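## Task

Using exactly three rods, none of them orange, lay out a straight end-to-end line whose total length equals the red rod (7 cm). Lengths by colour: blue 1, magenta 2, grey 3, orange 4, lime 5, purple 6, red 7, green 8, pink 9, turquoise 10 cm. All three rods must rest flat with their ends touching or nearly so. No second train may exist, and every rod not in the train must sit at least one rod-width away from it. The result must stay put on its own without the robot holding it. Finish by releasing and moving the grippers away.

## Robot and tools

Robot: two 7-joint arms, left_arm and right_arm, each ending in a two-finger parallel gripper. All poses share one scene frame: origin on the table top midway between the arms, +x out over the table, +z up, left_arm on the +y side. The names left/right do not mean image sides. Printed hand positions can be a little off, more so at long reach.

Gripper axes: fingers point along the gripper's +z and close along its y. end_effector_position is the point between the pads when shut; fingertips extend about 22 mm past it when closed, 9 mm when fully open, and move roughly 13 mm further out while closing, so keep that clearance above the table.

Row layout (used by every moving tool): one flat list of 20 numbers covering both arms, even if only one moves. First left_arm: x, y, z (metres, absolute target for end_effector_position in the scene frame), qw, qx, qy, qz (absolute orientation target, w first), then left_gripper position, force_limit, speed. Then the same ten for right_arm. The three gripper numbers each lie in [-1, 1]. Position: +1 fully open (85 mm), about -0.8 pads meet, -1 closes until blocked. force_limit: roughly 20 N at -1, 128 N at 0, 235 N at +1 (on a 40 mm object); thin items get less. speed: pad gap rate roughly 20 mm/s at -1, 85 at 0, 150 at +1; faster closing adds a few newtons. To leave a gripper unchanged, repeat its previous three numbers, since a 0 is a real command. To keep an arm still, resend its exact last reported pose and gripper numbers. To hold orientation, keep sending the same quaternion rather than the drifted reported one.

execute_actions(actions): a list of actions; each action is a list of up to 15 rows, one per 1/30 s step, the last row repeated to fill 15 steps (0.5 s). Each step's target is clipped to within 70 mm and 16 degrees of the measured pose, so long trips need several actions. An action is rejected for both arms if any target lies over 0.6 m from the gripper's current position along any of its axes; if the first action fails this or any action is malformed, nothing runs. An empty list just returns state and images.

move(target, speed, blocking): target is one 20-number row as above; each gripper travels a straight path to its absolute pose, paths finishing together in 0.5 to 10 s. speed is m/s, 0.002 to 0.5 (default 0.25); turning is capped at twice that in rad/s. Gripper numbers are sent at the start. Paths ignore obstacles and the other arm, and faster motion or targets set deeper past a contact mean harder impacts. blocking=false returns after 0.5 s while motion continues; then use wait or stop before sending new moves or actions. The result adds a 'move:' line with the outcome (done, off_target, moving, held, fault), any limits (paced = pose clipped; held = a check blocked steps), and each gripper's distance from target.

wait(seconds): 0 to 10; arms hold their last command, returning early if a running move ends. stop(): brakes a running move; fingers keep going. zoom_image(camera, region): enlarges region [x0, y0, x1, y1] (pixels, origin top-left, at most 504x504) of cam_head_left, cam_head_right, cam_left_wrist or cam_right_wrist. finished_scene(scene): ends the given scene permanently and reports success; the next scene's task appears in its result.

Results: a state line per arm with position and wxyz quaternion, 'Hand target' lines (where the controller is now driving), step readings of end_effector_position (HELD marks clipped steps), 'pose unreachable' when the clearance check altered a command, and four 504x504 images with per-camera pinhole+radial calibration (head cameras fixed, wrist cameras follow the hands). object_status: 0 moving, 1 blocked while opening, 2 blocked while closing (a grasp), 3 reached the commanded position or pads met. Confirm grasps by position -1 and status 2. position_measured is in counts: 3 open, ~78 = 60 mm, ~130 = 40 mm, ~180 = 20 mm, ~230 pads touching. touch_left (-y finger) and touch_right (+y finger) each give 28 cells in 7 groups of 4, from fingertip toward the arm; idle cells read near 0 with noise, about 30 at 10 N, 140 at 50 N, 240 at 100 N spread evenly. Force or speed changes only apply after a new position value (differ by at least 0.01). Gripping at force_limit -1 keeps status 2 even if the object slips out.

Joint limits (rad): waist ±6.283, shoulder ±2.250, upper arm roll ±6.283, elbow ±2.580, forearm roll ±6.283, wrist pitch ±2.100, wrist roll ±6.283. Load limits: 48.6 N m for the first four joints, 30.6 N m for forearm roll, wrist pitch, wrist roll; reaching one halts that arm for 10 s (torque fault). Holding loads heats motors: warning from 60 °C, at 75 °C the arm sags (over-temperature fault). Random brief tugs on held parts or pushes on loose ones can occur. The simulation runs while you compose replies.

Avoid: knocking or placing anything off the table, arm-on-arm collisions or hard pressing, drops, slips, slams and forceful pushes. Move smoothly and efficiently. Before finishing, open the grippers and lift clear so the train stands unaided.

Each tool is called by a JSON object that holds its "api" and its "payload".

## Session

{"api": "execute_actions", "payload": {"actions": []}}

Scene clock: 0.00 s.
left_arm: end_effector_position=(+0.3839, +0.2024, +0.3911) position_measured=3 object_status=3 touch_left=n/a touch_right=n/a end_effector_quat_wxyz=(+0.247, +0.374, +0.573, +0.687) | right_arm: end_effector_position=(+0.5971, -0.6378, +0.1122) position_measured=3 object_status=3 touch_left=n/a touch_right=n/a end_effector_quat_wxyz=(+0.621, +0.556, -0.393, +0.388)
Joint positions: left_arm=[ 1.354  0.472 -0.073  2.261 -1.336  1.707  2.501] | right_arm=[-0.247  1.533  0.306  0.844  1.258  1.556  2.778]
Joint velocities: left_arm=[-0.001  0.    -0.     0.    -0.     0.     0.   ] | right_arm=[-0.001 -0.     0.001 -0.001  0.     0.     0.   ]
Motor temperatures (°C, as the motors report them): left_arm=[36 29 27 30 43 39 44] | right_arm=[31 31 29 29 34 36 42]
Hand target (left_arm): +0.384, +0.202, +0.391; +0.247, +0.374, +0.573, +0.687
Hand target (right_arm): +0.597, -0.638, +0.112; +0.621, +0.556, -0.393, +0.388
camera_calibration (this result's frames):
cam_left_wrist: T_world_to_cam=[[0.0511563, -0.188289, 0.98078, -0.362036], [0.58765, -0.78838, -0.182003, 0.0549528], [0.807497, 0.585666, 0.0703173, -0.308582], [0, 0, 0, 1]] pos_world=[0.235407, 0.155882, 0.386778]
cam_right_wrist: T_world_to_cam=[[-0.896144, 0.0681606, 0.438497, 0.535223], [-0.442714, -0.0694068, -0.893973, 0.37849], [-0.030499, -0.995257, 0.0923741, -0.479252], [0, 0, 0, 1]] pos_world=[0.632583, -0.48719, 0.147936]

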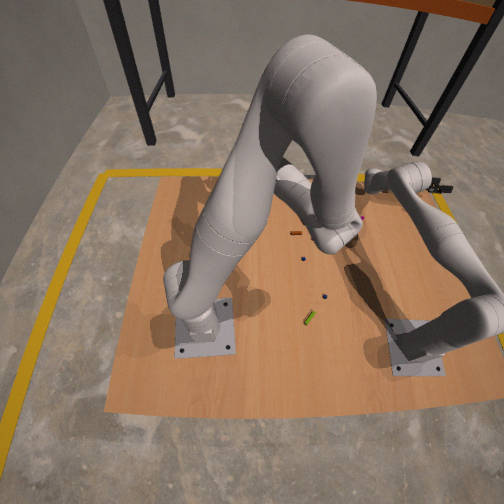

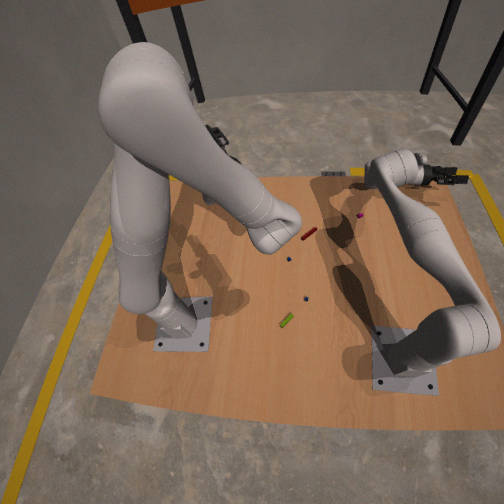

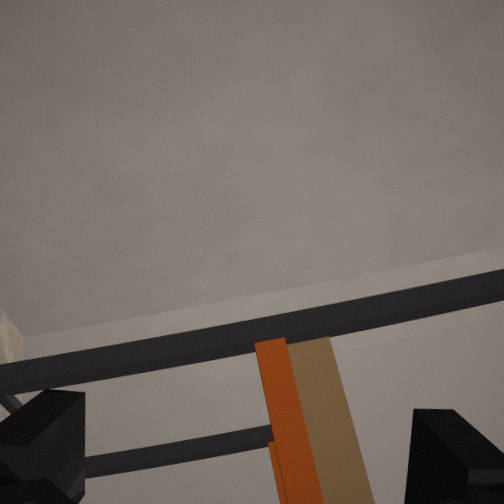

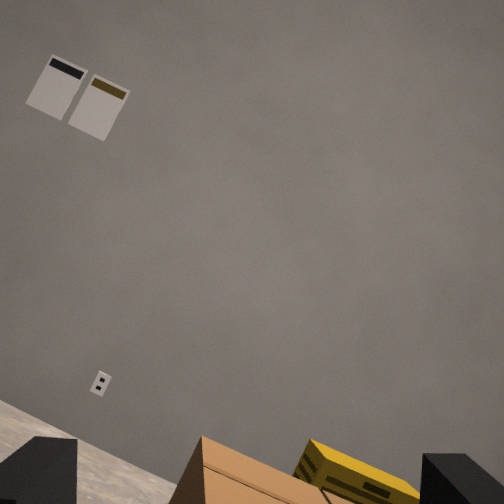

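{"api": "zoom_image", "payload": {"camera": "cam_head_right", "region": [240, 190, 400, 340]}}

Region (240, 190, 400, 340) of cam_head_right's 504x504 image, scaled by 3.150, with more detail than that image has; it fills the top 472 rows of this view, and the rest is white.

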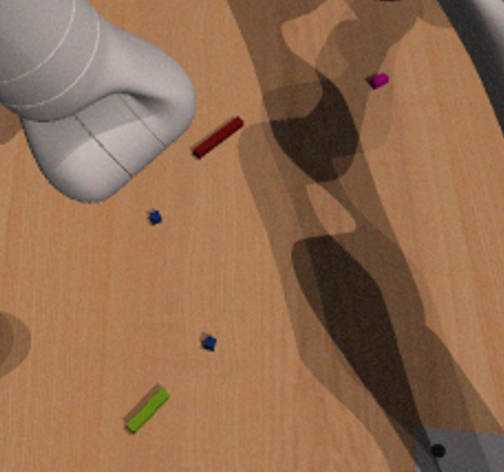

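{"api": "move", "payload": {"target": [0.07,-0.045,0.2,0,1,0,0,0,0,0,0.5971,-0.6378,0.1122,0.621,0.556,-0.393,0.388,1,0,0], "speed": 0.4}}

Scene clock: 4.37 s.
left_arm: end_effector_position=(+0.0688, -0.0418, +0.1987) position_measured=128 object_status=3 touch_left=((5 -3 -1 -7) (5 -8 8 -1) (4 -5 -7 2) (0 -5 0 4) (17 -10 2 -3) (-7 6 -4 -6) (-1 10 8 3)) touch_right=((18 1 10 -14) (22 31 0 42) (-14 11 21 -8) (5 12 28 9) (-7 4 -29 -10) (-15 2 -8 30) (5 14 -12 -23)) end_effector_quat_wxyz=(-0.001, +1.000, -0.000, -0.001) | right_arm: end_effector_position=(+0.5971, -0.6378, +0.1122) position_measured=3 object_status=3 touch_left=((-16 -12 7 5) (-15 -6 -7 13) (28 5 8 -4) (0 -17 -6 12) (-3 6 -8 11) (4 22 31 -4) (-1 -37 -31 -21)) touch_right=((15 3 -5 -4) (3 2 3 -4) (-4 -1 7 6) (3 -6 7 11) (-1 4 -4 4) (9 -7 -6 -3) (-1 3 -6 6)) end_effector_quat_wxyz=(+0.621, +0.556, -0.393, +0.388)
Joint positions: left_arm=[ 1.296  0.247  0.279  1.946 -0.08   0.962 -0.054] | right_arm=[-0.247  1.533  0.306  0.843  1.257  1.557  2.779]
Joint velocities: left_arm=[-0.002  0.011 -0.009 -0.003  0.003  0.001 -0.002] | right_arm=[ 0.001  0.     0.001  0.001 -0.001  0.    -0.   ]
Motor temperatures (°C, as the motors report them): left_arm=[36 29 27 30 43 39 44] | right_arm=[31 32 29 29 34 36 42]
Hand target (left_arm): +0.069, -0.042, +0.198; -0.002, +1.000, +0.000, -0.001
Hand target (right_arm): +0.597, -0.638, +0.112; +0.621, +0.556, -0.393, +0.388
Off the commanded pose (left_arm): 0.004 m, 0 deg.
Off the commanded pose (right_arm): 0.000 m, 0 deg.
move: off_target (left_arm)
camera_calibration (this result's frames):
cam_left_wrist: T_world_to_cam=[[0.0511285, -0.998663, 0.00756533, -0.0437318], [-0.99849, -0.0509642, 0.0205088, 0.11231], [-0.0200958, -0.00860249, -0.999761, 0.347202], [0, 0, 0, 1]] pos_world=[0.121354, -0.0349627, 0.345146]
cam_right_wrist: T_world_to_cam=[[-0.89624, 0.0685989, 0.438232, 0.535577], [-0.442467, -0.0686688, -0.894152, 0.378882], [-0.031245, -0.995278, 0.0918965, -0.478752], [0, 0, 0, 1]] pos_world=[0.63269, -0.487214, 0.148066]

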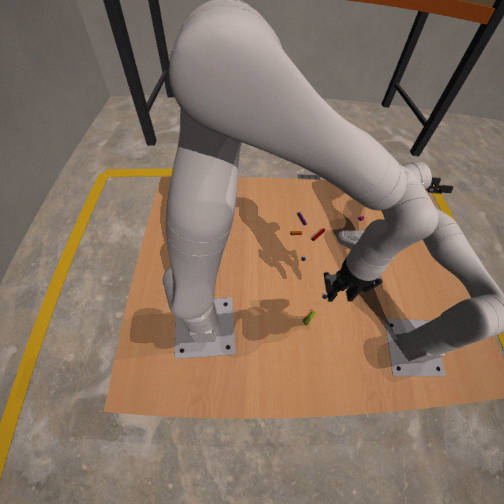

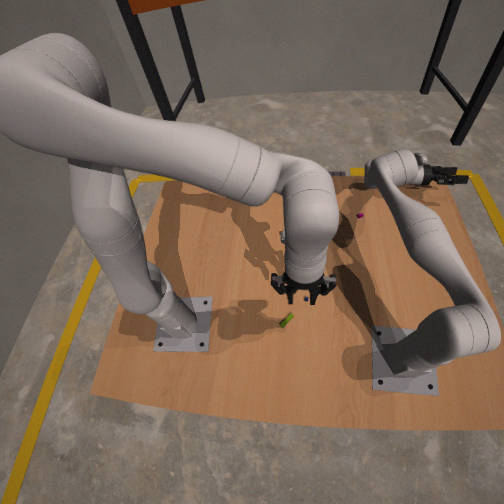

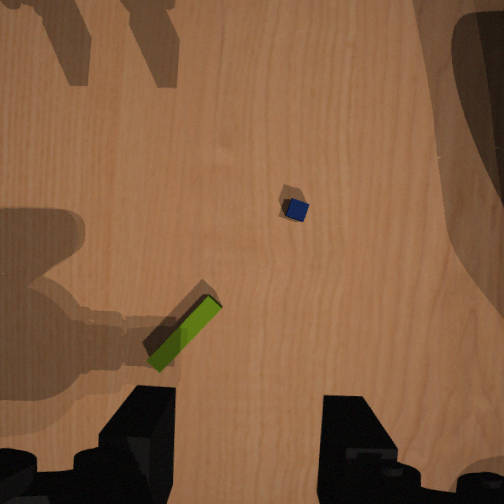

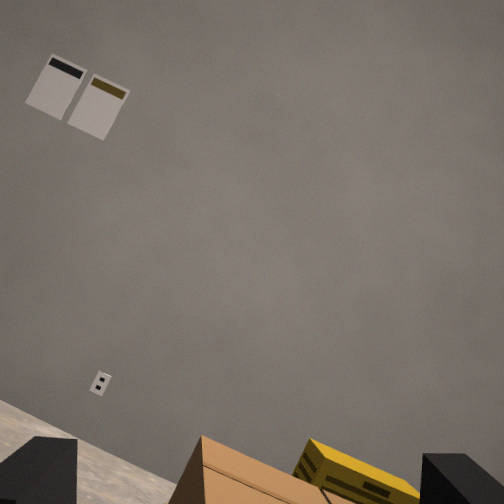

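{"api": "zoom_image", "payload": {"camera": "cam_left_wrist", "region": [130, 150, 370, 390]}}

Region (130, 150, 370, 390) of cam_left_wrist's 504x504 image, scaled by 2.100.

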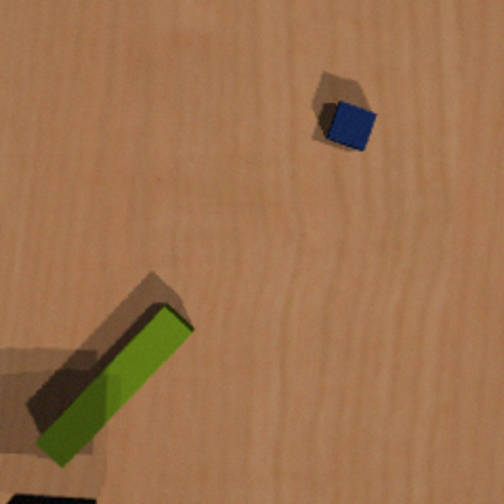

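{"api": "move", "payload": {"target": [0.1454,-0.059,0.06,0,0.9885,-0.1513,0,0,0,0,0.5971,-0.6378,0.1122,0.621,0.556,-0.393,0.388,1,0,0], "speed": 0.3}}

Scene clock: 5.73 s.
left_arm: end_effector_position=(+0.1447, -0.0592, +0.0604) position_measured=128 object_status=3 touch_left=((-3 -8 -2 3) (-2 -7 7 3) (-13 -13 3 10) (-1 5 2 17) (9 -3 -5 -13) (-8 9 2 -1) (-2 -1 11 8)) touch_right=((-16 -5 1 13) (-22 -5 -7 16) (-11 -23 -7 6) (-4 18 6 12) (30 -15 7 7) (-7 -13 -27 -4) (3 27 11 6)) end_effector_quat_wxyz=(+0.001, +0.988, -0.152, -0.001) | right_arm: end_effector_position=(+0.5971, -0.6378, +0.1122) position_measured=3 object_status=3 touch_left=((-20 -13 -19 24) (36 18 17 -21) (8 -18 -2 -7) (3 20 -14 9) (-10 6 -6 -5) (21 -12 9 -5) (0 2 0 -15)) touch_right=((2 4 2 5) (10 12 -1 1) (0 -6 9 1) (3 -1 2 -4) (5 -6 -3 4) (6 0 -9 -5) (1 1 -8 7)) end_effector_quat_wxyz=(+0.621, +0.556, -0.393, +0.388)
Joint positions: left_arm=[ 1.167  0.568  0.234  2.037 -0.234  0.561 -0.405] | right_arm=[-0.247  1.533  0.306  0.843  1.257  1.557  2.779]
Joint velocities: left_arm=[-0.002  0.005 -0.001 -0.001  0.001 -0.    -0.   ] | right_arm=[ 0.    -0.    -0.     0.001 -0.001 -0.002  0.   ]
Motor temperatures (°C, as the motors report them): left_arm=[36 29 27 30 43 39 44] | right_arm=[31 32 29 29 34 36 42]
Hand target (left_arm): +0.145, -0.059, +0.060; +0.000, +0.988, -0.151, -0.001
Hand target (right_arm): +0.597, -0.638, +0.112; +0.621, +0.556, -0.393, +0.388
Off the commanded pose (left_arm): 0.001 m, 0 deg.
Off the commanded pose (right_arm): 0.000 m, 0 deg.
move: done
camera_calibration (this result's frames):
cam_left_wrist: T_world_to_cam=[[-0.249936, -0.9682, 0.0109802, -0.0187163], [-0.96802, 0.250111, 0.0195524, 0.203464], [-0.0216769, -0.00574219, -0.999749, 0.210702], [0, 0, 0, 1]] pos_world=[0.196846, -0.0677998, 0.206876]
cam_right_wrist: T_world_to_cam=[[-0.89624, 0.0685944, 0.438235, 0.535574], [-0.442469, -0.0686649, -0.894151, 0.378884], [-0.0312425, -0.995279, 0.0918911, -0.478752], [0, 0, 0, 1]] pos_world=[0.63269, -0.487213, 0.148066]

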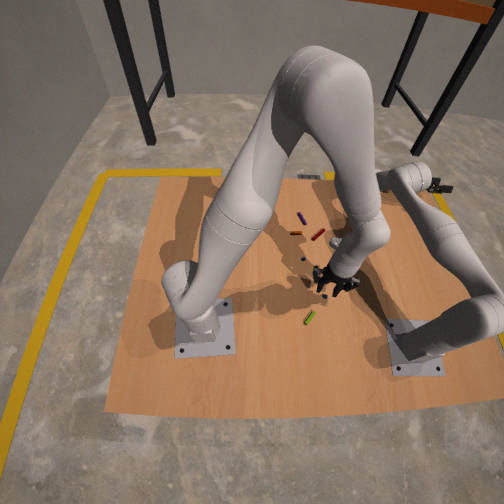

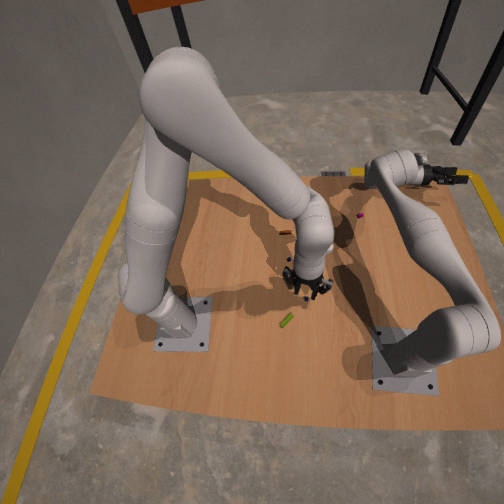

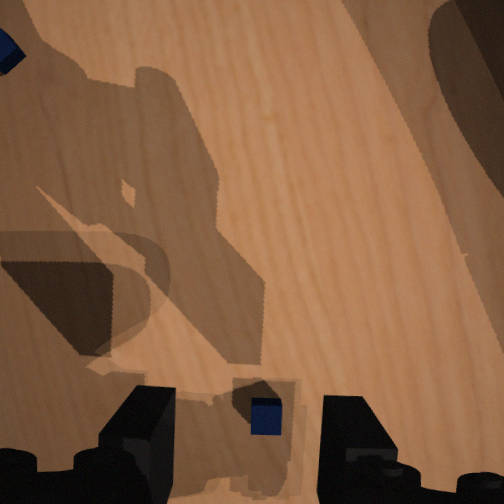

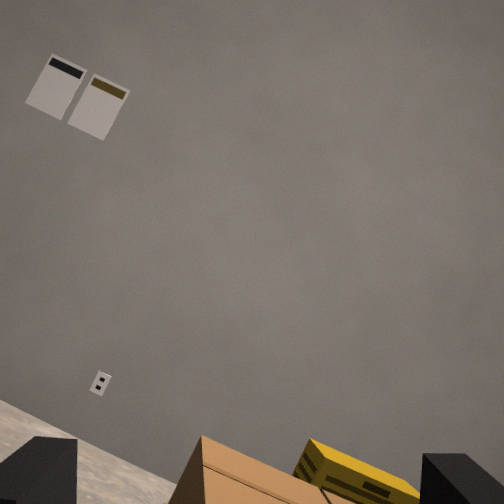

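{"api": "move", "payload": {"target": [0.1394,-0.0662,0.024,0,0.9885,-0.1513,0,0,0,0,0.5971,-0.6378,0.1122,0.621,0.556,-0.393,0.388,1,0,0], "speed": 0.1}}

{"api": "move", "payload": {"target": [0.1394,-0.0662,0.024,0,0.9885,-0.1513,0,-1,0,0,0.5971,-0.6378,0.1122,0.621,0.556,-0.393,0.388,1,0,0]}}

Scene clock: 6.63 s.
left_arm: end_effector_position=(+0.1397, -0.0662, +0.0243) position_measured=128 object_status=3 touch_left=((0 4 -7 -7) (3 -7 4 0) (6 -10 -10 10) (1 0 5 -4) (14 -6 -5 -4) (5 5 1 5) (-8 -1 8 1)) touch_right=((27 16 30 -8) (-2 -5 -7 -5) (-10 -9 16 3) (-14 -3 -2 3) (-9 -16 12 -17) (-4 19 -14 5) (17 31 11 -10)) end_effector_quat_wxyz=(+0.000, +0.989, -0.151, +0.000) | right_arm: end_effector_position=(+0.5971, -0.6378, +0.1122) position_measured=3 object_status=3 touch_left=((-7 -26 5 31) (-4 6 15 -3) (19 5 10 -13) (8 -9 5 13) (-12 16 -3 -15) (9 3 -13 -10) (18 -10 19 13)) touch_right=((9 2 -12 2) (1 5 -9 -12) (2 -11 11 1) (-3 -8 3 -4) (1 -7 -3 10) (1 -2 -8 3) (5 4 -6 1)) end_effector_quat_wxyz=(+0.621, +0.556, -0.393, +0.388)
Joint positions: left_arm=[ 1.218  0.657  0.193  2.039 -0.264  0.467 -0.361] | right_arm=[-0.247  1.533  0.306  0.843  1.257  1.557  2.779]
Joint velocities: left_arm=[ 0.003  0.007  0.002 -0.    -0.001 -0.     0.001] | right_arm=[-0.    -0.     0.001  0.     0.001 -0.001  0.   ]
Motor temperatures (°C, as the motors report them): left_arm=[36 29 27 30 43 39 44] | right_arm=[31 32 29 29 34 36 42]
Hand target (left_arm): +0.139, -0.066, +0.024; -0.000, +0.988, -0.151, +0.000
Hand target (right_arm): +0.597, -0.638, +0.112; +0.621, +0.556, -0.393, +0.388
Off the commanded pose (left_arm): 0.000 m, 0 deg.
Off the commanded pose (right_arm): 0.000 m, 0 deg.
move: done
camera_calibration (this result's frames):
cam_left_wrist: T_world_to_cam=[[-0.248962, -0.968459, 0.0102411, -0.0265148], [-0.968304, 0.249114, 0.0181295, 0.201088], [-0.0201089, -0.00540298, -0.999783, 0.174266], [0, 0, 0, 1]] pos_world=[0.191617, -0.0748308, 0.170854]
cam_right_wrist: T_world_to_cam=[[-0.89624, 0.068594, 0.438234, 0.535574], [-0.442469, -0.0686648, -0.894151, 0.378884], [-0.0312422, -0.995279, 0.0918908, -0.478752], [0, 0, 0, 1]] pos_world=[0.63269, -0.487213, 0.148066]

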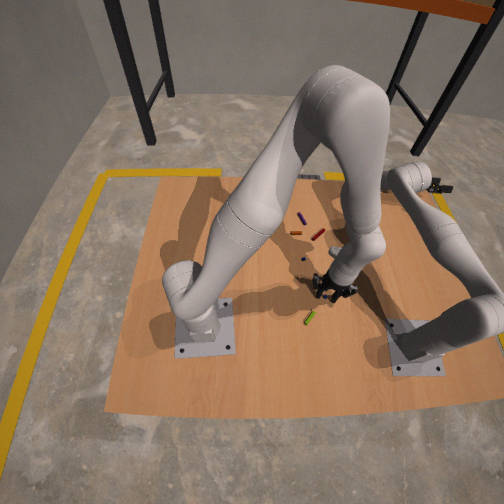

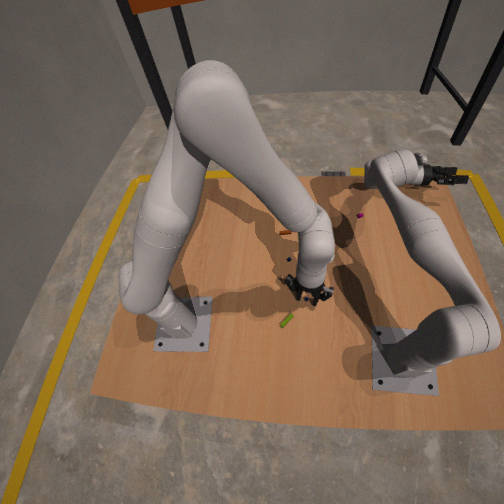

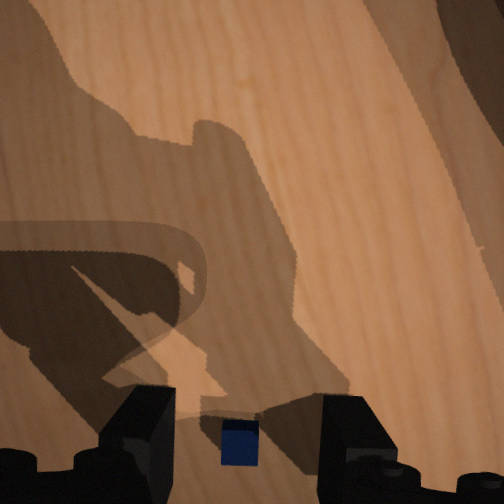

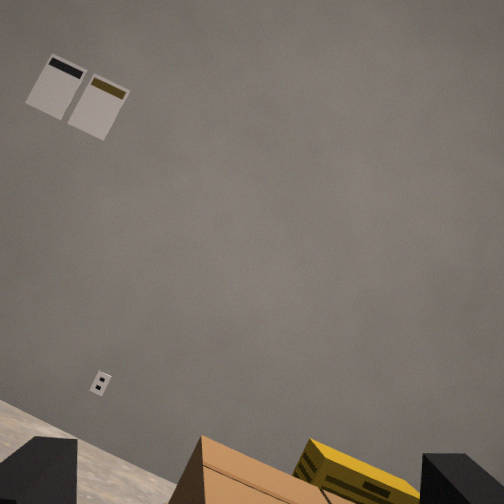

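Scene clock: 7.33 s.
left_arm: end_effector_position=(+0.1394, -0.0663, +0.0243) position_measured=214 object_status=2 touch_left=((290 1381 1232 226) (68 448 357 49) (-10 2 -7 12) (9 -3 0 2) (17 -1 -5 -11) (7 0 1 -10) (-2 5 4 1)) touch_right=((288 1305 1512 266) (79 363 414 69) (-16 -19 63 12) (6 40 -11 -25) (3 21 15 -5) (25 7 -9 16) (4 2 -11 -3)) end_effector_quat_wxyz=(+0.000, +0.988, -0.151, +0.000) | right_arm: end_effector_position=(+0.5971, -0.6378, +0.1122) position_measured=3 object_status=3 touch_left=((-16 -14 8 7) (13 -19 -1 3) (14 -13 -11 24) (14 -7 5 7) (26 -1 -27 -1) (-9 1 19 -11) (4 -11 1 -11)) touch_right=((-6 4 -4 3) (2 -3 -11 8) (-3 -6 2 7) (1 2 7 5) (7 -3 7 10) (-1 -6 -18 4) (7 11 -8 -2)) end_effector_quat_wxyz=(+0.621, +0.556, -0.393, +0.388)
Joint positions: left_arm=[ 1.219  0.657  0.193  2.039 -0.264  0.468 -0.361] | right_arm=[-0.247  1.533  0.306  0.843  1.257  1.557  2.779]
Joint velocities: left_arm=[ 0.    -0.    -0.     0.     0.     0.     0.001] | right_arm=[ 0.002  0.001 -0.    -0.001  0.    -0.    -0.   ]
Motor temperatures (°C, as the motors report them): left_arm=[36 29 27 30 43 39 44] | right_arm=[31 32 29 29 34 36 42]
Hand target (left_arm): +0.139, -0.066, +0.024; -0.000, +0.988, -0.151, +0.000
Hand target (right_arm): +0.597, -0.638, +0.112; +0.621, +0.556, -0.393, +0.388
Off the commanded pose (left_arm): 0.000 m, 0 deg.
Off the commanded pose (right_arm): 0.000 m, 0 deg.
move: done
camera_calibration (this result's frames):
cam_left_wrist: T_world_to_cam=[[-0.249568, -0.968306, 0.00998084, -0.026533], [-0.968146, 0.249716, 0.0183089, 0.200922], [-0.020221, -0.00509359, -0.999783, 0.17424], [0, 0, 0, 1]] pos_world=[0.191423, -0.074978, 0.170788]
cam_right_wrist: T_world_to_cam=[[-0.89624, 0.0685944, 0.438235, 0.535574], [-0.442469, -0.0686649, -0.894151, 0.378884], [-0.0312424, -0.995279, 0.0918911, -0.478752], [0, 0, 0, 1]] pos_world=[0.63269, -0.487214, 0.148066]

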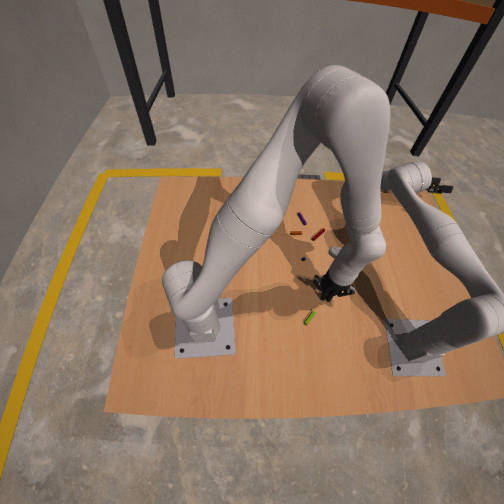

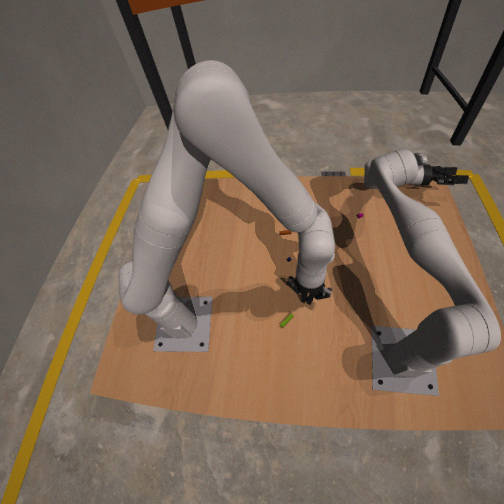

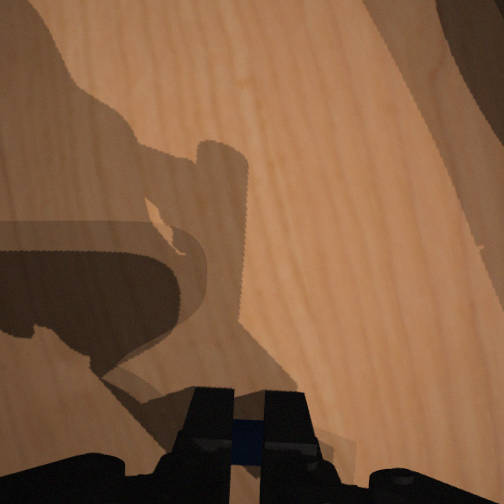

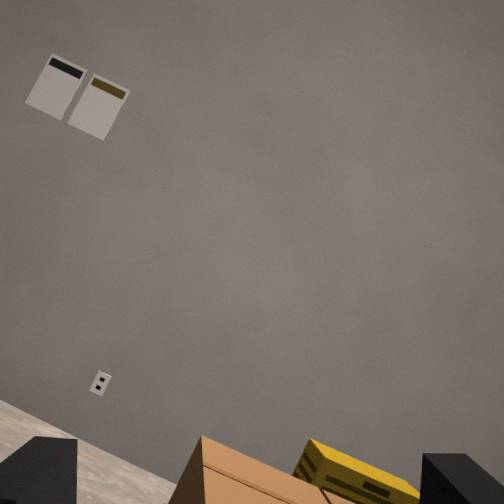

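{"api": "move", "payload": {"target": [0.048,0.021,0.06,0,0.9391,-0.3437,0,-1,0,0,0.5971,-0.6378,0.1122,0.621,0.556,-0.393,0.388,1,0,0], "speed": 0.3}}

Scene clock: 8.53 s.
left_arm: end_effector_position=(+0.0492, +0.0216, +0.0600) position_measured=214 object_status=2 touch_left=((285 1370 1230 221) (48 442 342 56) (1 -1 12 6) (7 -4 -5 -7) (10 2 2 -1) (1 8 7 -6) (-1 4 15 2)) touch_right=((320 1316 1488 276) (40 356 437 51) (-11 24 -4 1) (-11 12 -9 7) (4 32 5 30) (27 -7 -6 -29) (15 1 33 -5)) end_effector_quat_wxyz=(-0.001, +0.939, -0.344, +0.001) | right_arm: end_effector_position=(+0.5971, -0.6378, +0.1122) position_measured=3 object_status=3 touch_left=((5 13 -9 -10) (-26 2 25 -8) (9 -8 3 -23) (16 10 2 0) (21 -4 4 -11) (-1 1 -8 -19) (-1 -13 -20 -22)) touch_right=((12 6 -6 -4) (5 8 -3 1) (4 -4 14 8) (1 -4 5 -7) (1 2 0 15) (6 0 -6 -8) (6 5 -12 5)) end_effector_quat_wxyz=(+0.621, +0.556, -0.393, +0.388)
Joint positions: left_arm=[ 1.332  0.452  0.299  2.335 -0.347  0.394 -0.443] | right_arm=[-0.247  1.533  0.306  0.843  1.257  1.557  2.779]
Joint velocities: left_arm=[ 0.004 -0.009  0.001  0.001 -0.002  0.001  0.003] | right_arm=[-0.001 -0.    -0.001  0.     0.    -0.     0.   ]
Motor temperatures (°C, as the motors report them): left_arm=[36 29 27 30 43 39 44] | right_arm=[31 32 29 29 34 36 42]
Hand target (left_arm): +0.049, +0.021, +0.060; -0.000, +0.939, -0.344, +0.001
Hand target (right_arm): +0.597, -0.638, +0.112; +0.621, +0.556, -0.393, +0.388
Off the commanded pose (left_arm): 0.001 m, 0 deg.
Off the commanded pose (right_arm): 0.000 m, 0 deg.
move: done
camera_calibration (this result's frames):
cam_left_wrist: T_world_to_cam=[[-0.605105, -0.796106, 0.00797445, 0.0495346], [-0.795916, 0.605141, 0.0179301, 0.0748153], [-0.0190999, 0.00450259, -0.999807, 0.208313], [0, 0, 0, 1]] pos_world=[0.0934992, -0.00677698, 0.206536]
cam_right_wrist: T_world_to_cam=[[-0.89624, 0.0685942, 0.438234, 0.535574], [-0.442468, -0.0686648, -0.894152, 0.378884], [-0.0312424, -0.995279, 0.0918909, -0.478752], [0, 0, 0, 1]] pos_world=[0.63269, -0.487213, 0.148066]

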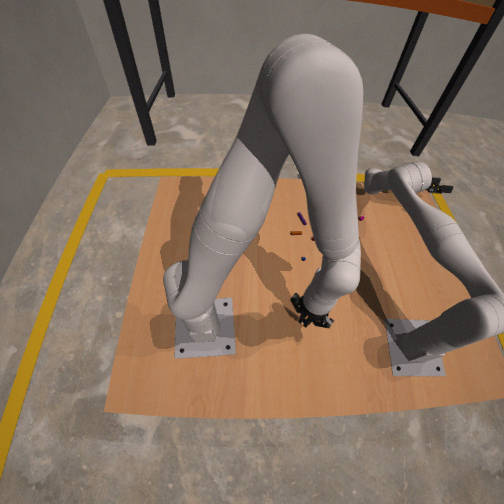

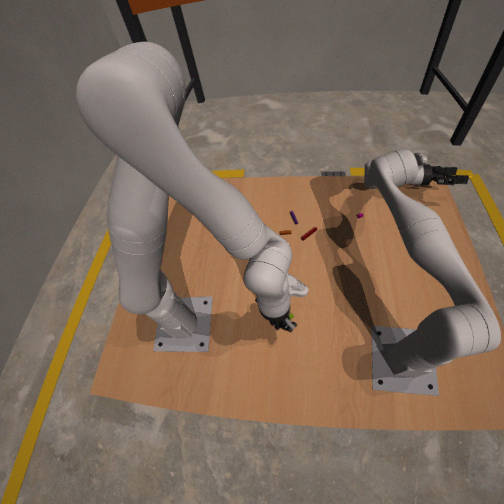

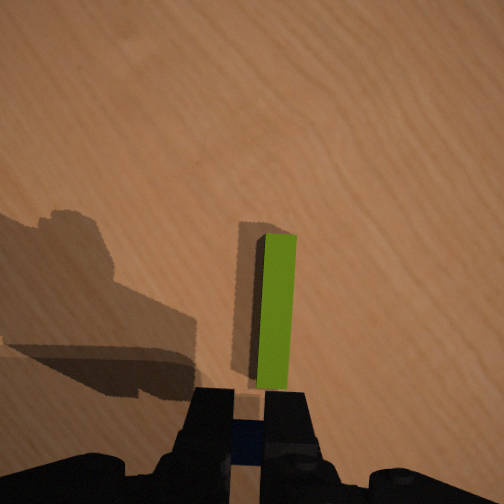

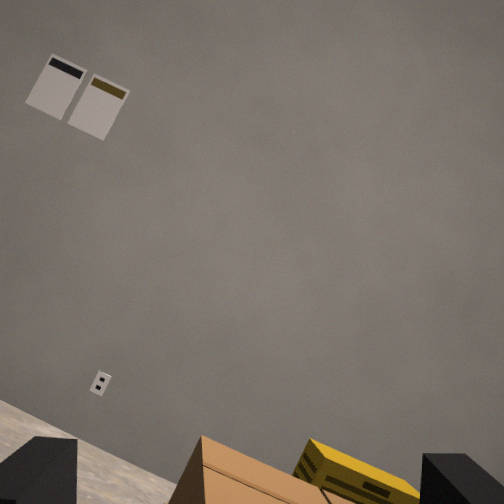

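{"api": "move", "payload": {"target": [0.040,0.0138,0.03,0,0.9391,-0.3437,0,-1,0,0,0.5971,-0.6378,0.1122,0.621,0.556,-0.393,0.388,1,0,0], "speed": 0.1}}

Scene clock: 9.40 s.
left_arm: end_effector_position=(+0.0407, +0.0142, +0.0316) position_measured=214 object_status=2 touch_left=((289 1377 1243 205) (58 442 343 50) (-7 -3 -3 16) (3 -1 5 1) (10 -5 6 -7) (-7 5 3 3) (6 10 9 10)) touch_right=((295 1295 1516 256) (36 338 399 72) (44 14 34 8) (-28 -1 5 -17) (1 10 5 -15) (19 -14 12 -20) (35 10 -14 -1)) end_effector_quat_wxyz=(+0.000, +0.939, -0.343, +0.001) | right_arm: end_effector_position=(+0.5971, -0.6378, +0.1122) position_measured=3 object_status=3 touch_left=((-7 1 27 6) (19 -11 -6 19) (36 -25 -1 -5) (10 16 -24 -5) (9 9 -18 -37) (-1 -10 -34 6) (1 -18 8 -35)) touch_right=((-3 4 0 4) (6 3 -3 2) (-4 -13 -2 -2) (7 -1 6 1) (0 -4 -13 3) (14 -5 -2 -2) (4 7 -10 2)) end_effector_quat_wxyz=(+0.621, +0.556, -0.393, +0.388)
Joint positions: left_arm=[ 1.43   0.542  0.217  2.335 -0.397  0.296 -0.37 ] | right_arm=[-0.247  1.533  0.306  0.843  1.257  1.557  2.779]
Joint velocities: left_arm=[ 0.008 -0.    -0.004 -0.001 -0.007  0.002  0.005] | right_arm=[-0.    -0.001 -0.001  0.    -0.     0.001  0.   ]
Motor temperatures (°C, as the motors report them): left_arm=[36 29 27 30 43 39 44] | right_arm=[31 32 29 29 34 36 42]
Hand target (left_arm): +0.040, +0.014, +0.030; -0.000, +0.939, -0.344, +0.000
Hand target (right_arm): +0.597, -0.638, +0.112; +0.621, +0.556, -0.393, +0.388
Off the commanded pose (left_arm): 0.002 m, 0 deg.
Off the commanded pose (right_arm): 0.000 m, 0 deg.
move: done
camera_calibration (this result's frames):
cam_left_wrist: T_world_to_cam=[[-0.604536, -0.796519, 0.00972333, 0.038659], [-0.796354, 0.60461, 0.016316, 0.0730815], [-0.0188748, 0.00212036, -0.99982, 0.179782], [0, 0, 0, 1]] pos_world=[0.0849629, -0.0137744, 0.178181]
cam_right_wrist: T_world_to_cam=[[-0.89624, 0.0685941, 0.438234, 0.535574], [-0.442469, -0.0686649, -0.894151, 0.378884], [-0.0312421, -0.995279, 0.0918909, -0.478752], [0, 0, 0, 1]] pos_world=[0.63269, -0.487213, 0.148066]

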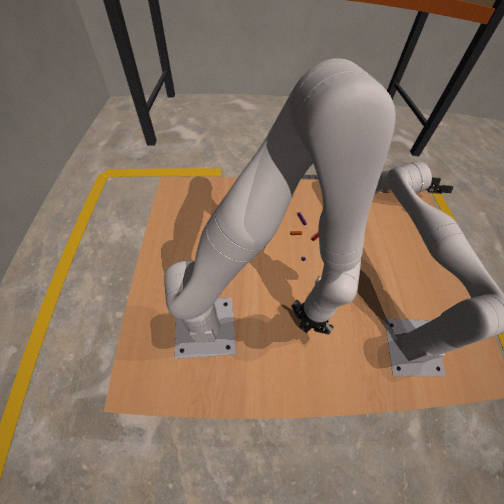

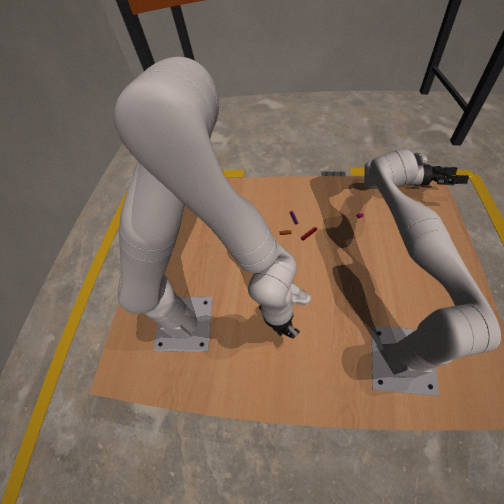

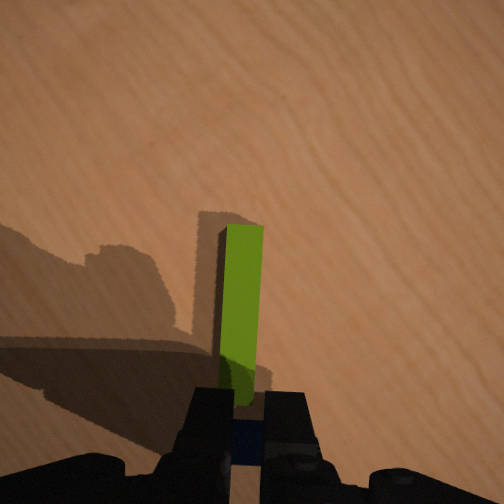

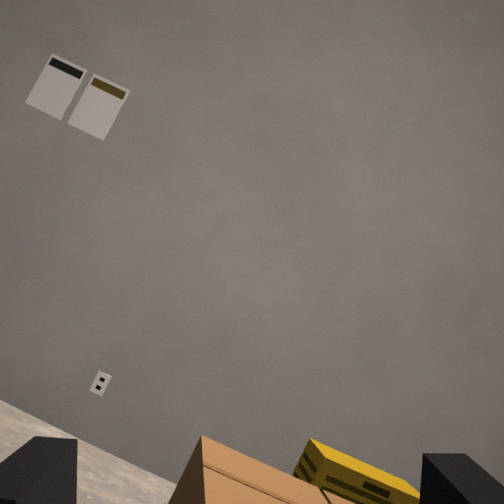

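{"api": "move", "payload": {"target": [0.0408,0.0132,0.0245,0,0.9391,-0.3437,0,-1,0,0,0.5971,-0.6378,0.1122,0.621,0.556,-0.393,0.388,1,0,0], "speed": 0.05}}

{"api": "move", "payload": {"target": [0.0408,0.0132,0.0245,0,0.9391,-0.3437,0,0,0,0,0.5971,-0.6378,0.1122,0.621,0.556,-0.393,0.388,1,0,0]}}

Scene clock: 10.30 s.
left_arm: end_effector_position=(+0.0408, +0.0127, +0.0306) position_measured=214 object_status=2 touch_left=((295 1394 1240 219) (54 439 354 52) (5 -5 5 24) (-5 -7 -5 3) (-5 -1 1 -7) (-1 5 7 -3) (-8 9 2 5)) touch_right=((336 1311 1484 263) (35 359 441 62) (-7 18 25 -11) (-5 -16 16 45) (-13 -26 14 13) (23 7 -18 -6) (0 0 -1 -10)) end_effector_quat_wxyz=(+0.004, +0.939, -0.345, +0.004) | right_arm: end_effector_position=(+0.5971, -0.6378, +0.1122) position_measured=3 object_status=3 touch_left=((13 6 16 6) (-15 -2 -9 15) (7 -27 -15 -12) (-6 28 -2 -8) (-3 -3 -7 -11) (-4 -13 20 -5) (-10 -9 -3 -2)) touch_right=((2 -2 -7 -7) (4 -10 3 -3) (-8 -12 6 0) (7 -8 -1 12) (-4 -12 3 8) (-1 -9 -15 4) (3 -5 -3 -3)) end_effector_quat_wxyz=(+0.621, +0.556, -0.393, +0.388)
Joint positions: left_arm=[ 1.441  0.543  0.205  2.338 -0.405  0.282 -0.364] | right_arm=[-0.247  1.533  0.306  0.843  1.257  1.557  2.779]
Joint velocities: left_arm=[ 0.002  0.    -0.001  0.     0.     0.     0.   ] | right_arm=[ 0.001 -0.     0.     0.001  0.     0.    -0.   ]
Motor temperatures (°C, as the motors report them): left_arm=[36 29 27 30 43 39 44] | right_arm=[31 32 29 29 34 36 42]
Hand target (left_arm): +0.041, +0.013, +0.025; -0.000, +0.939, -0.344, -0.000
Hand target (right_arm): +0.597, -0.638, +0.112; +0.621, +0.556, -0.393, +0.388
Off the commanded pose (left_arm): 0.006 m, 1 deg.
Off the commanded pose (right_arm): 0.000 m, 0 deg.
move: off_target (left_arm)
camera_calibration (this result's frames):
cam_left_wrist: T_world_to_cam=[[-0.607725, -0.794022, 0.0141338, 0.0374858], [-0.793992, 0.607862, 0.0089699, 0.0742085], [-0.0157137, -0.00577088, -0.99986, 0.178816], [0, 0, 0, 1]] pos_world=[0.0845119, -0.014312, 0.177595]
cam_right_wrist: T_world_to_cam=[[-0.89624, 0.0685941, 0.438234, 0.535574], [-0.442468, -0.0686647, -0.894152, 0.378884], [-0.0312423, -0.995279, 0.0918907, -0.478752], [0, 0, 0, 1]] pos_world=[0.63269, -0.487213, 0.148066]

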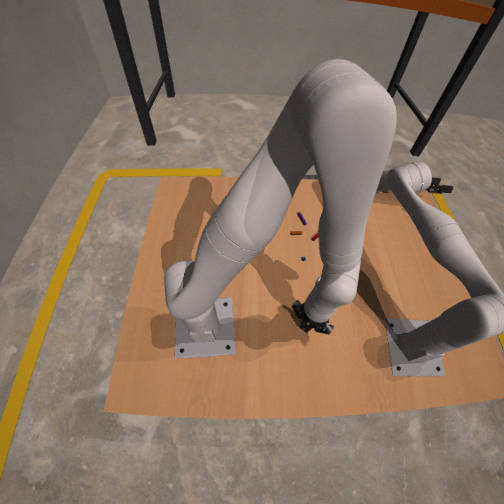

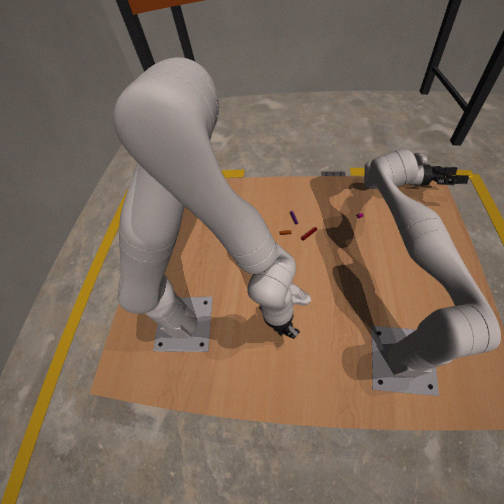

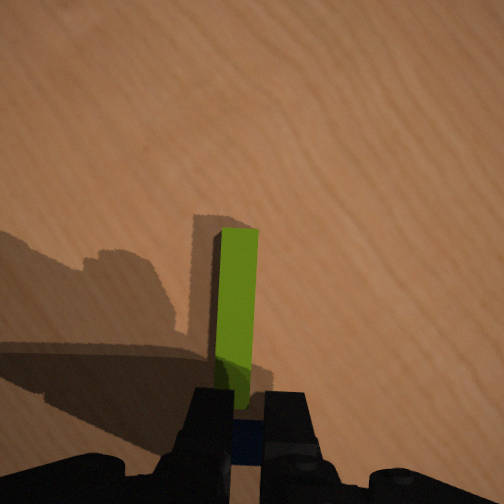

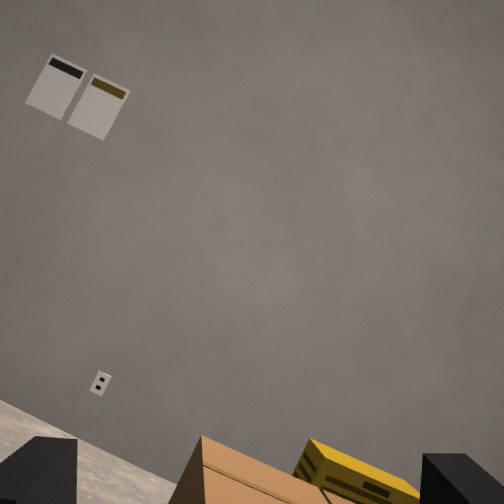

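Scene clock: 11.03 s.
left_arm: end_effector_position=(+0.0408, +0.0132, +0.0246) position_measured=129 object_status=0 touch_left=((-6 -5 -6 -17) (10 -4 11 7) (0 -14 -4 9) (17 3 -10 -3) (4 -10 -2 -11) (0 6 1 -12) (1 5 9 8)) touch_right=((5 18 -9 17) (-4 11 -1 20) (39 1 7 -21) (3 -15 6 29) (-34 26 17 5) (-24 17 -10 -17) (-5 -5 -9 -17)) end_effector_quat_wxyz=(+0.000, +0.939, -0.344, +0.000) | right_arm: end_effector_position=(+0.5971, -0.6378, +0.1122) position_measured=3 object_status=3 touch_left=((-3 8 11 2) (17 26 11 22) (8 -18 -11 -35) (-5 -13 -7 -8) (-6 8 -4 -7) (-8 1 11 10) (21 -8 -8 18)) touch_right=((6 -6 -1 -5) (2 7 2 -1) (-1 -1 4 5) (-14 -8 4 3) (6 -9 12 6) (5 2 -2 5) (3 1 -8 -2)) end_effector_quat_wxyz=(+0.621, +0.556, -0.393, +0.388)
Joint positions: left_arm=[ 1.44   0.564  0.201  2.334 -0.406  0.274 -0.365] | right_arm=[-0.247  1.533  0.306  0.843  1.257  1.557  2.779]
Joint velocities: left_arm=[ 0.     0.002 -0.     0.     0.    -0.     0.001] | right_arm=[-0.001  0.    -0.    -0.001 -0.001  0.    -0.   ]
Motor temperatures (°C, as the motors report them): left_arm=[36 29 27 30 43 39 44] | right_arm=[31 32 29 29 34 36 42]
Hand target (left_arm): +0.041, +0.013, +0.025; +0.000, +0.939, -0.344, -0.000
Hand target (right_arm): +0.597, -0.638, +0.112; +0.621, +0.556, -0.393, +0.388
Off the commanded pose (left_arm): 0.000 m, 0 deg.
Off the commanded pose (right_arm): 0.000 m, 0 deg.
move: done
camera_calibration (this result's frames):
cam_left_wrist: T_world_to_cam=[[-0.605301, -0.795935, 0.00991702, 0.037983], [-0.795727, 0.605373, 0.0184842, 0.0738546], [-0.0207157, 0.00329727, -0.99978, 0.172894], [0, 0, 0, 1]] pos_world=[0.0853409, -0.0150476, 0.171114]
cam_right_wrist: T_world_to_cam=[[-0.89624, 0.0685943, 0.438234, 0.535574], [-0.442469, -0.0686647, -0.894151, 0.378884], [-0.0312425, -0.995279, 0.0918909, -0.478752], [0, 0, 0, 1]] pos_world=[0.63269, -0.487214, 0.148066]

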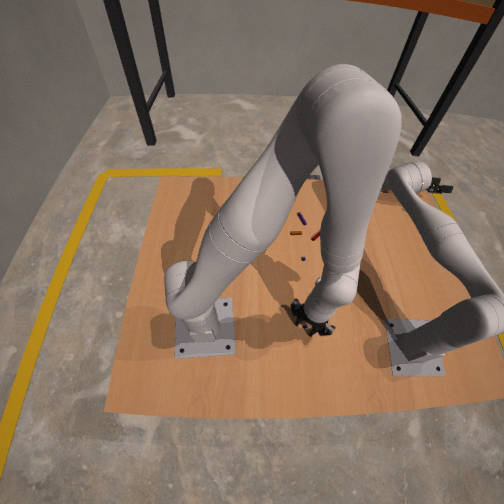

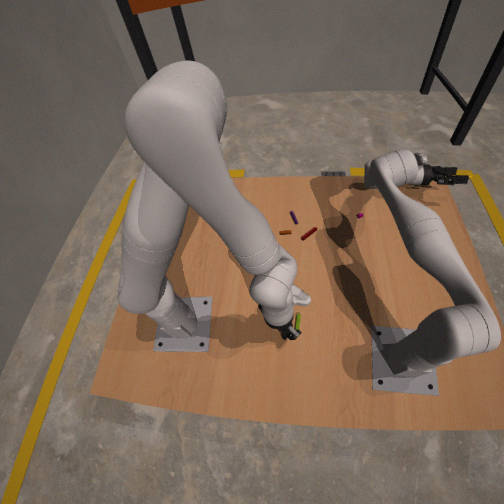

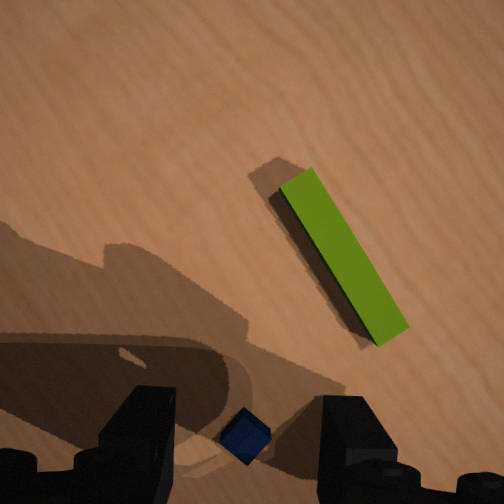

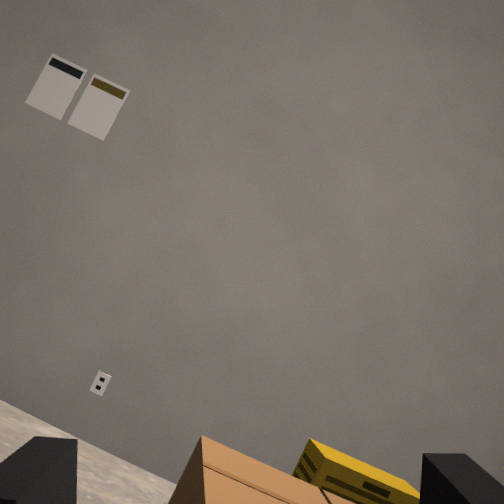

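{"api": "move", "payload": {"target": [0.24,-0.03,0.15,0,1,0,0,0,0,0,0.5971,-0.6378,0.1122,0.621,0.556,-0.393,0.388,1,0,0], "speed": 0.4}}

Scene clock: 12.77 s.
left_arm: end_effector_position=(+0.2384, -0.0316, +0.1495) position_measured=129 object_status=3 touch_left=((-8 2 2 -1) (3 2 13 18) (-6 -5 0 7) (-1 -3 -7 -7) (-1 -9 -8 -12) (-5 5 2 -7) (6 7 10 5)) touch_right=((-15 -12 -20 -3) (1 2 -9 20) (-19 -34 -18 9) (10 10 0 12) (-12 -10 28 16) (9 -8 -23 6) (-15 9 -7 -4)) end_effector_quat_wxyz=(+0.000, +1.000, -0.000, -0.002) | right_arm: end_effector_position=(+0.5971, -0.6378, +0.1122) position_measured=3 object_status=3 touch_left=((6 2 -10 8) (1 16 3 -15) (9 -15 17 -15) (11 -8 16 27) (23 -1 30 1) (29 4 -17 6) (-17 6 -16 0)) touch_right=((2 -8 -2 2) (-2 9 0 -4) (1 -1 -2 -2) (-3 1 5 3) (5 -6 -5 19) (6 1 -3 -2) (-3 -1 -11 13)) end_effector_quat_wxyz=(+0.621, +0.556, -0.393, +0.388)
Joint positions: left_arm=[ 0.933  0.404  0.21   1.904 -0.105  0.846 -0.471] | right_arm=[-0.247  1.533  0.306  0.843  1.257  1.557  2.779]
Joint velocities: left_arm=[-0.002  0.003 -0.002 -0.003  0.002  0.001 -0.002] | right_arm=[ 0.001 -0.001  0.001 -0.001 -0.001 -0.001 -0.   ]
Motor temperatures (°C, as the motors report them): left_arm=[36 29 27 30 43 39 44] | right_arm=[31 32 29 29 34 36 42]
Hand target (left_arm): +0.239, -0.032, +0.149; +0.000, +1.000, +0.000, -0.002
Hand target (right_arm): +0.597, -0.638, +0.112; +0.621, +0.556, -0.393, +0.388
Off the commanded pose (left_arm): 0.002 m, 0 deg.
Off the commanded pose (right_arm): 0.000 m, 0 deg.
move: done
camera_calibration (this result's frames):
cam_left_wrist: T_world_to_cam=[[0.0514179, -0.998623, 0.010429, -0.0423011], [-0.998439, -0.0511749, 0.0223643, 0.28291], [-0.0217998, -0.0115627, -0.999695, 0.301803], [0, 0, 0, 1]] pos_world=[0.291223, -0.0242753, 0.295825]
cam_right_wrist: T_world_to_cam=[[-0.89624, 0.0685944, 0.438234, 0.535574], [-0.442469, -0.0686648, -0.894151, 0.378884], [-0.0312425, -0.995279, 0.091891, -0.478752], [0, 0, 0, 1]] pos_world=[0.63269, -0.487213, 0.148066]

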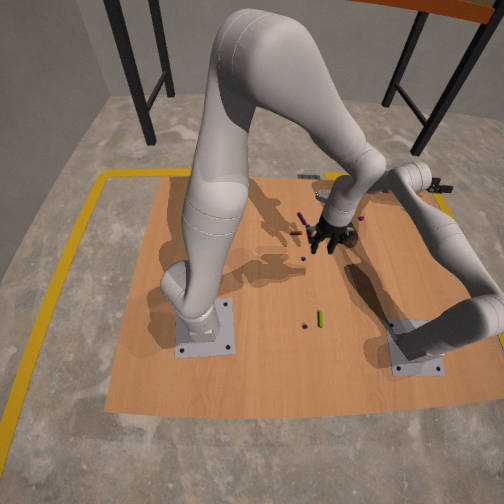

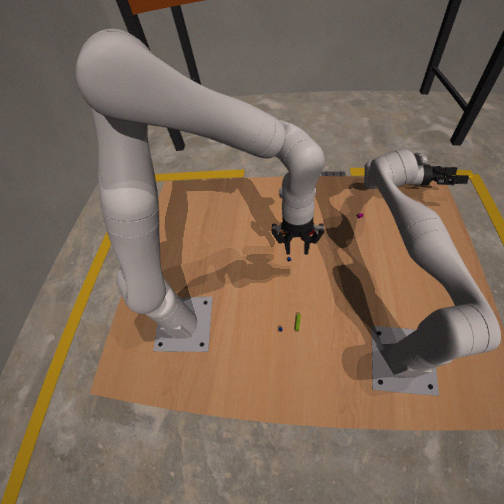

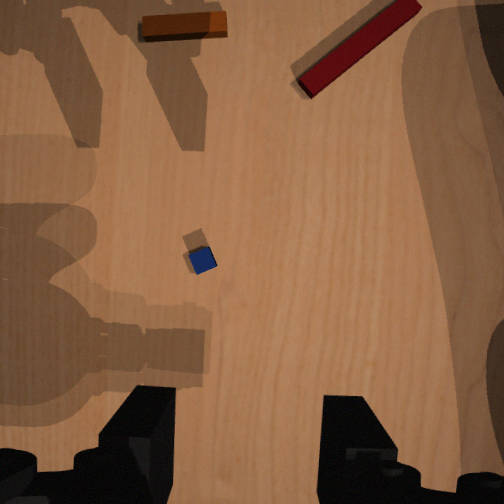

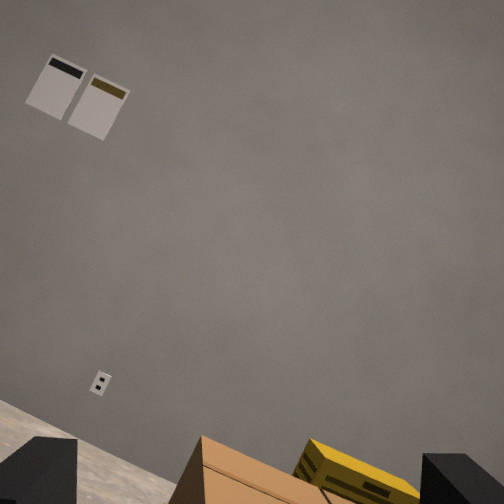

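{"api": "zoom_image", "payload": {"camera": "cam_left_wrist", "region": [152, 210, 252, 310]}}

Region (152, 210, 252, 310) of cam_left_wrist's 504x504 image, scaled by 5.040.

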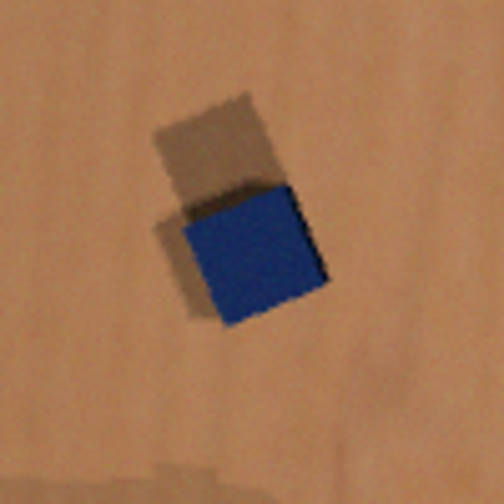

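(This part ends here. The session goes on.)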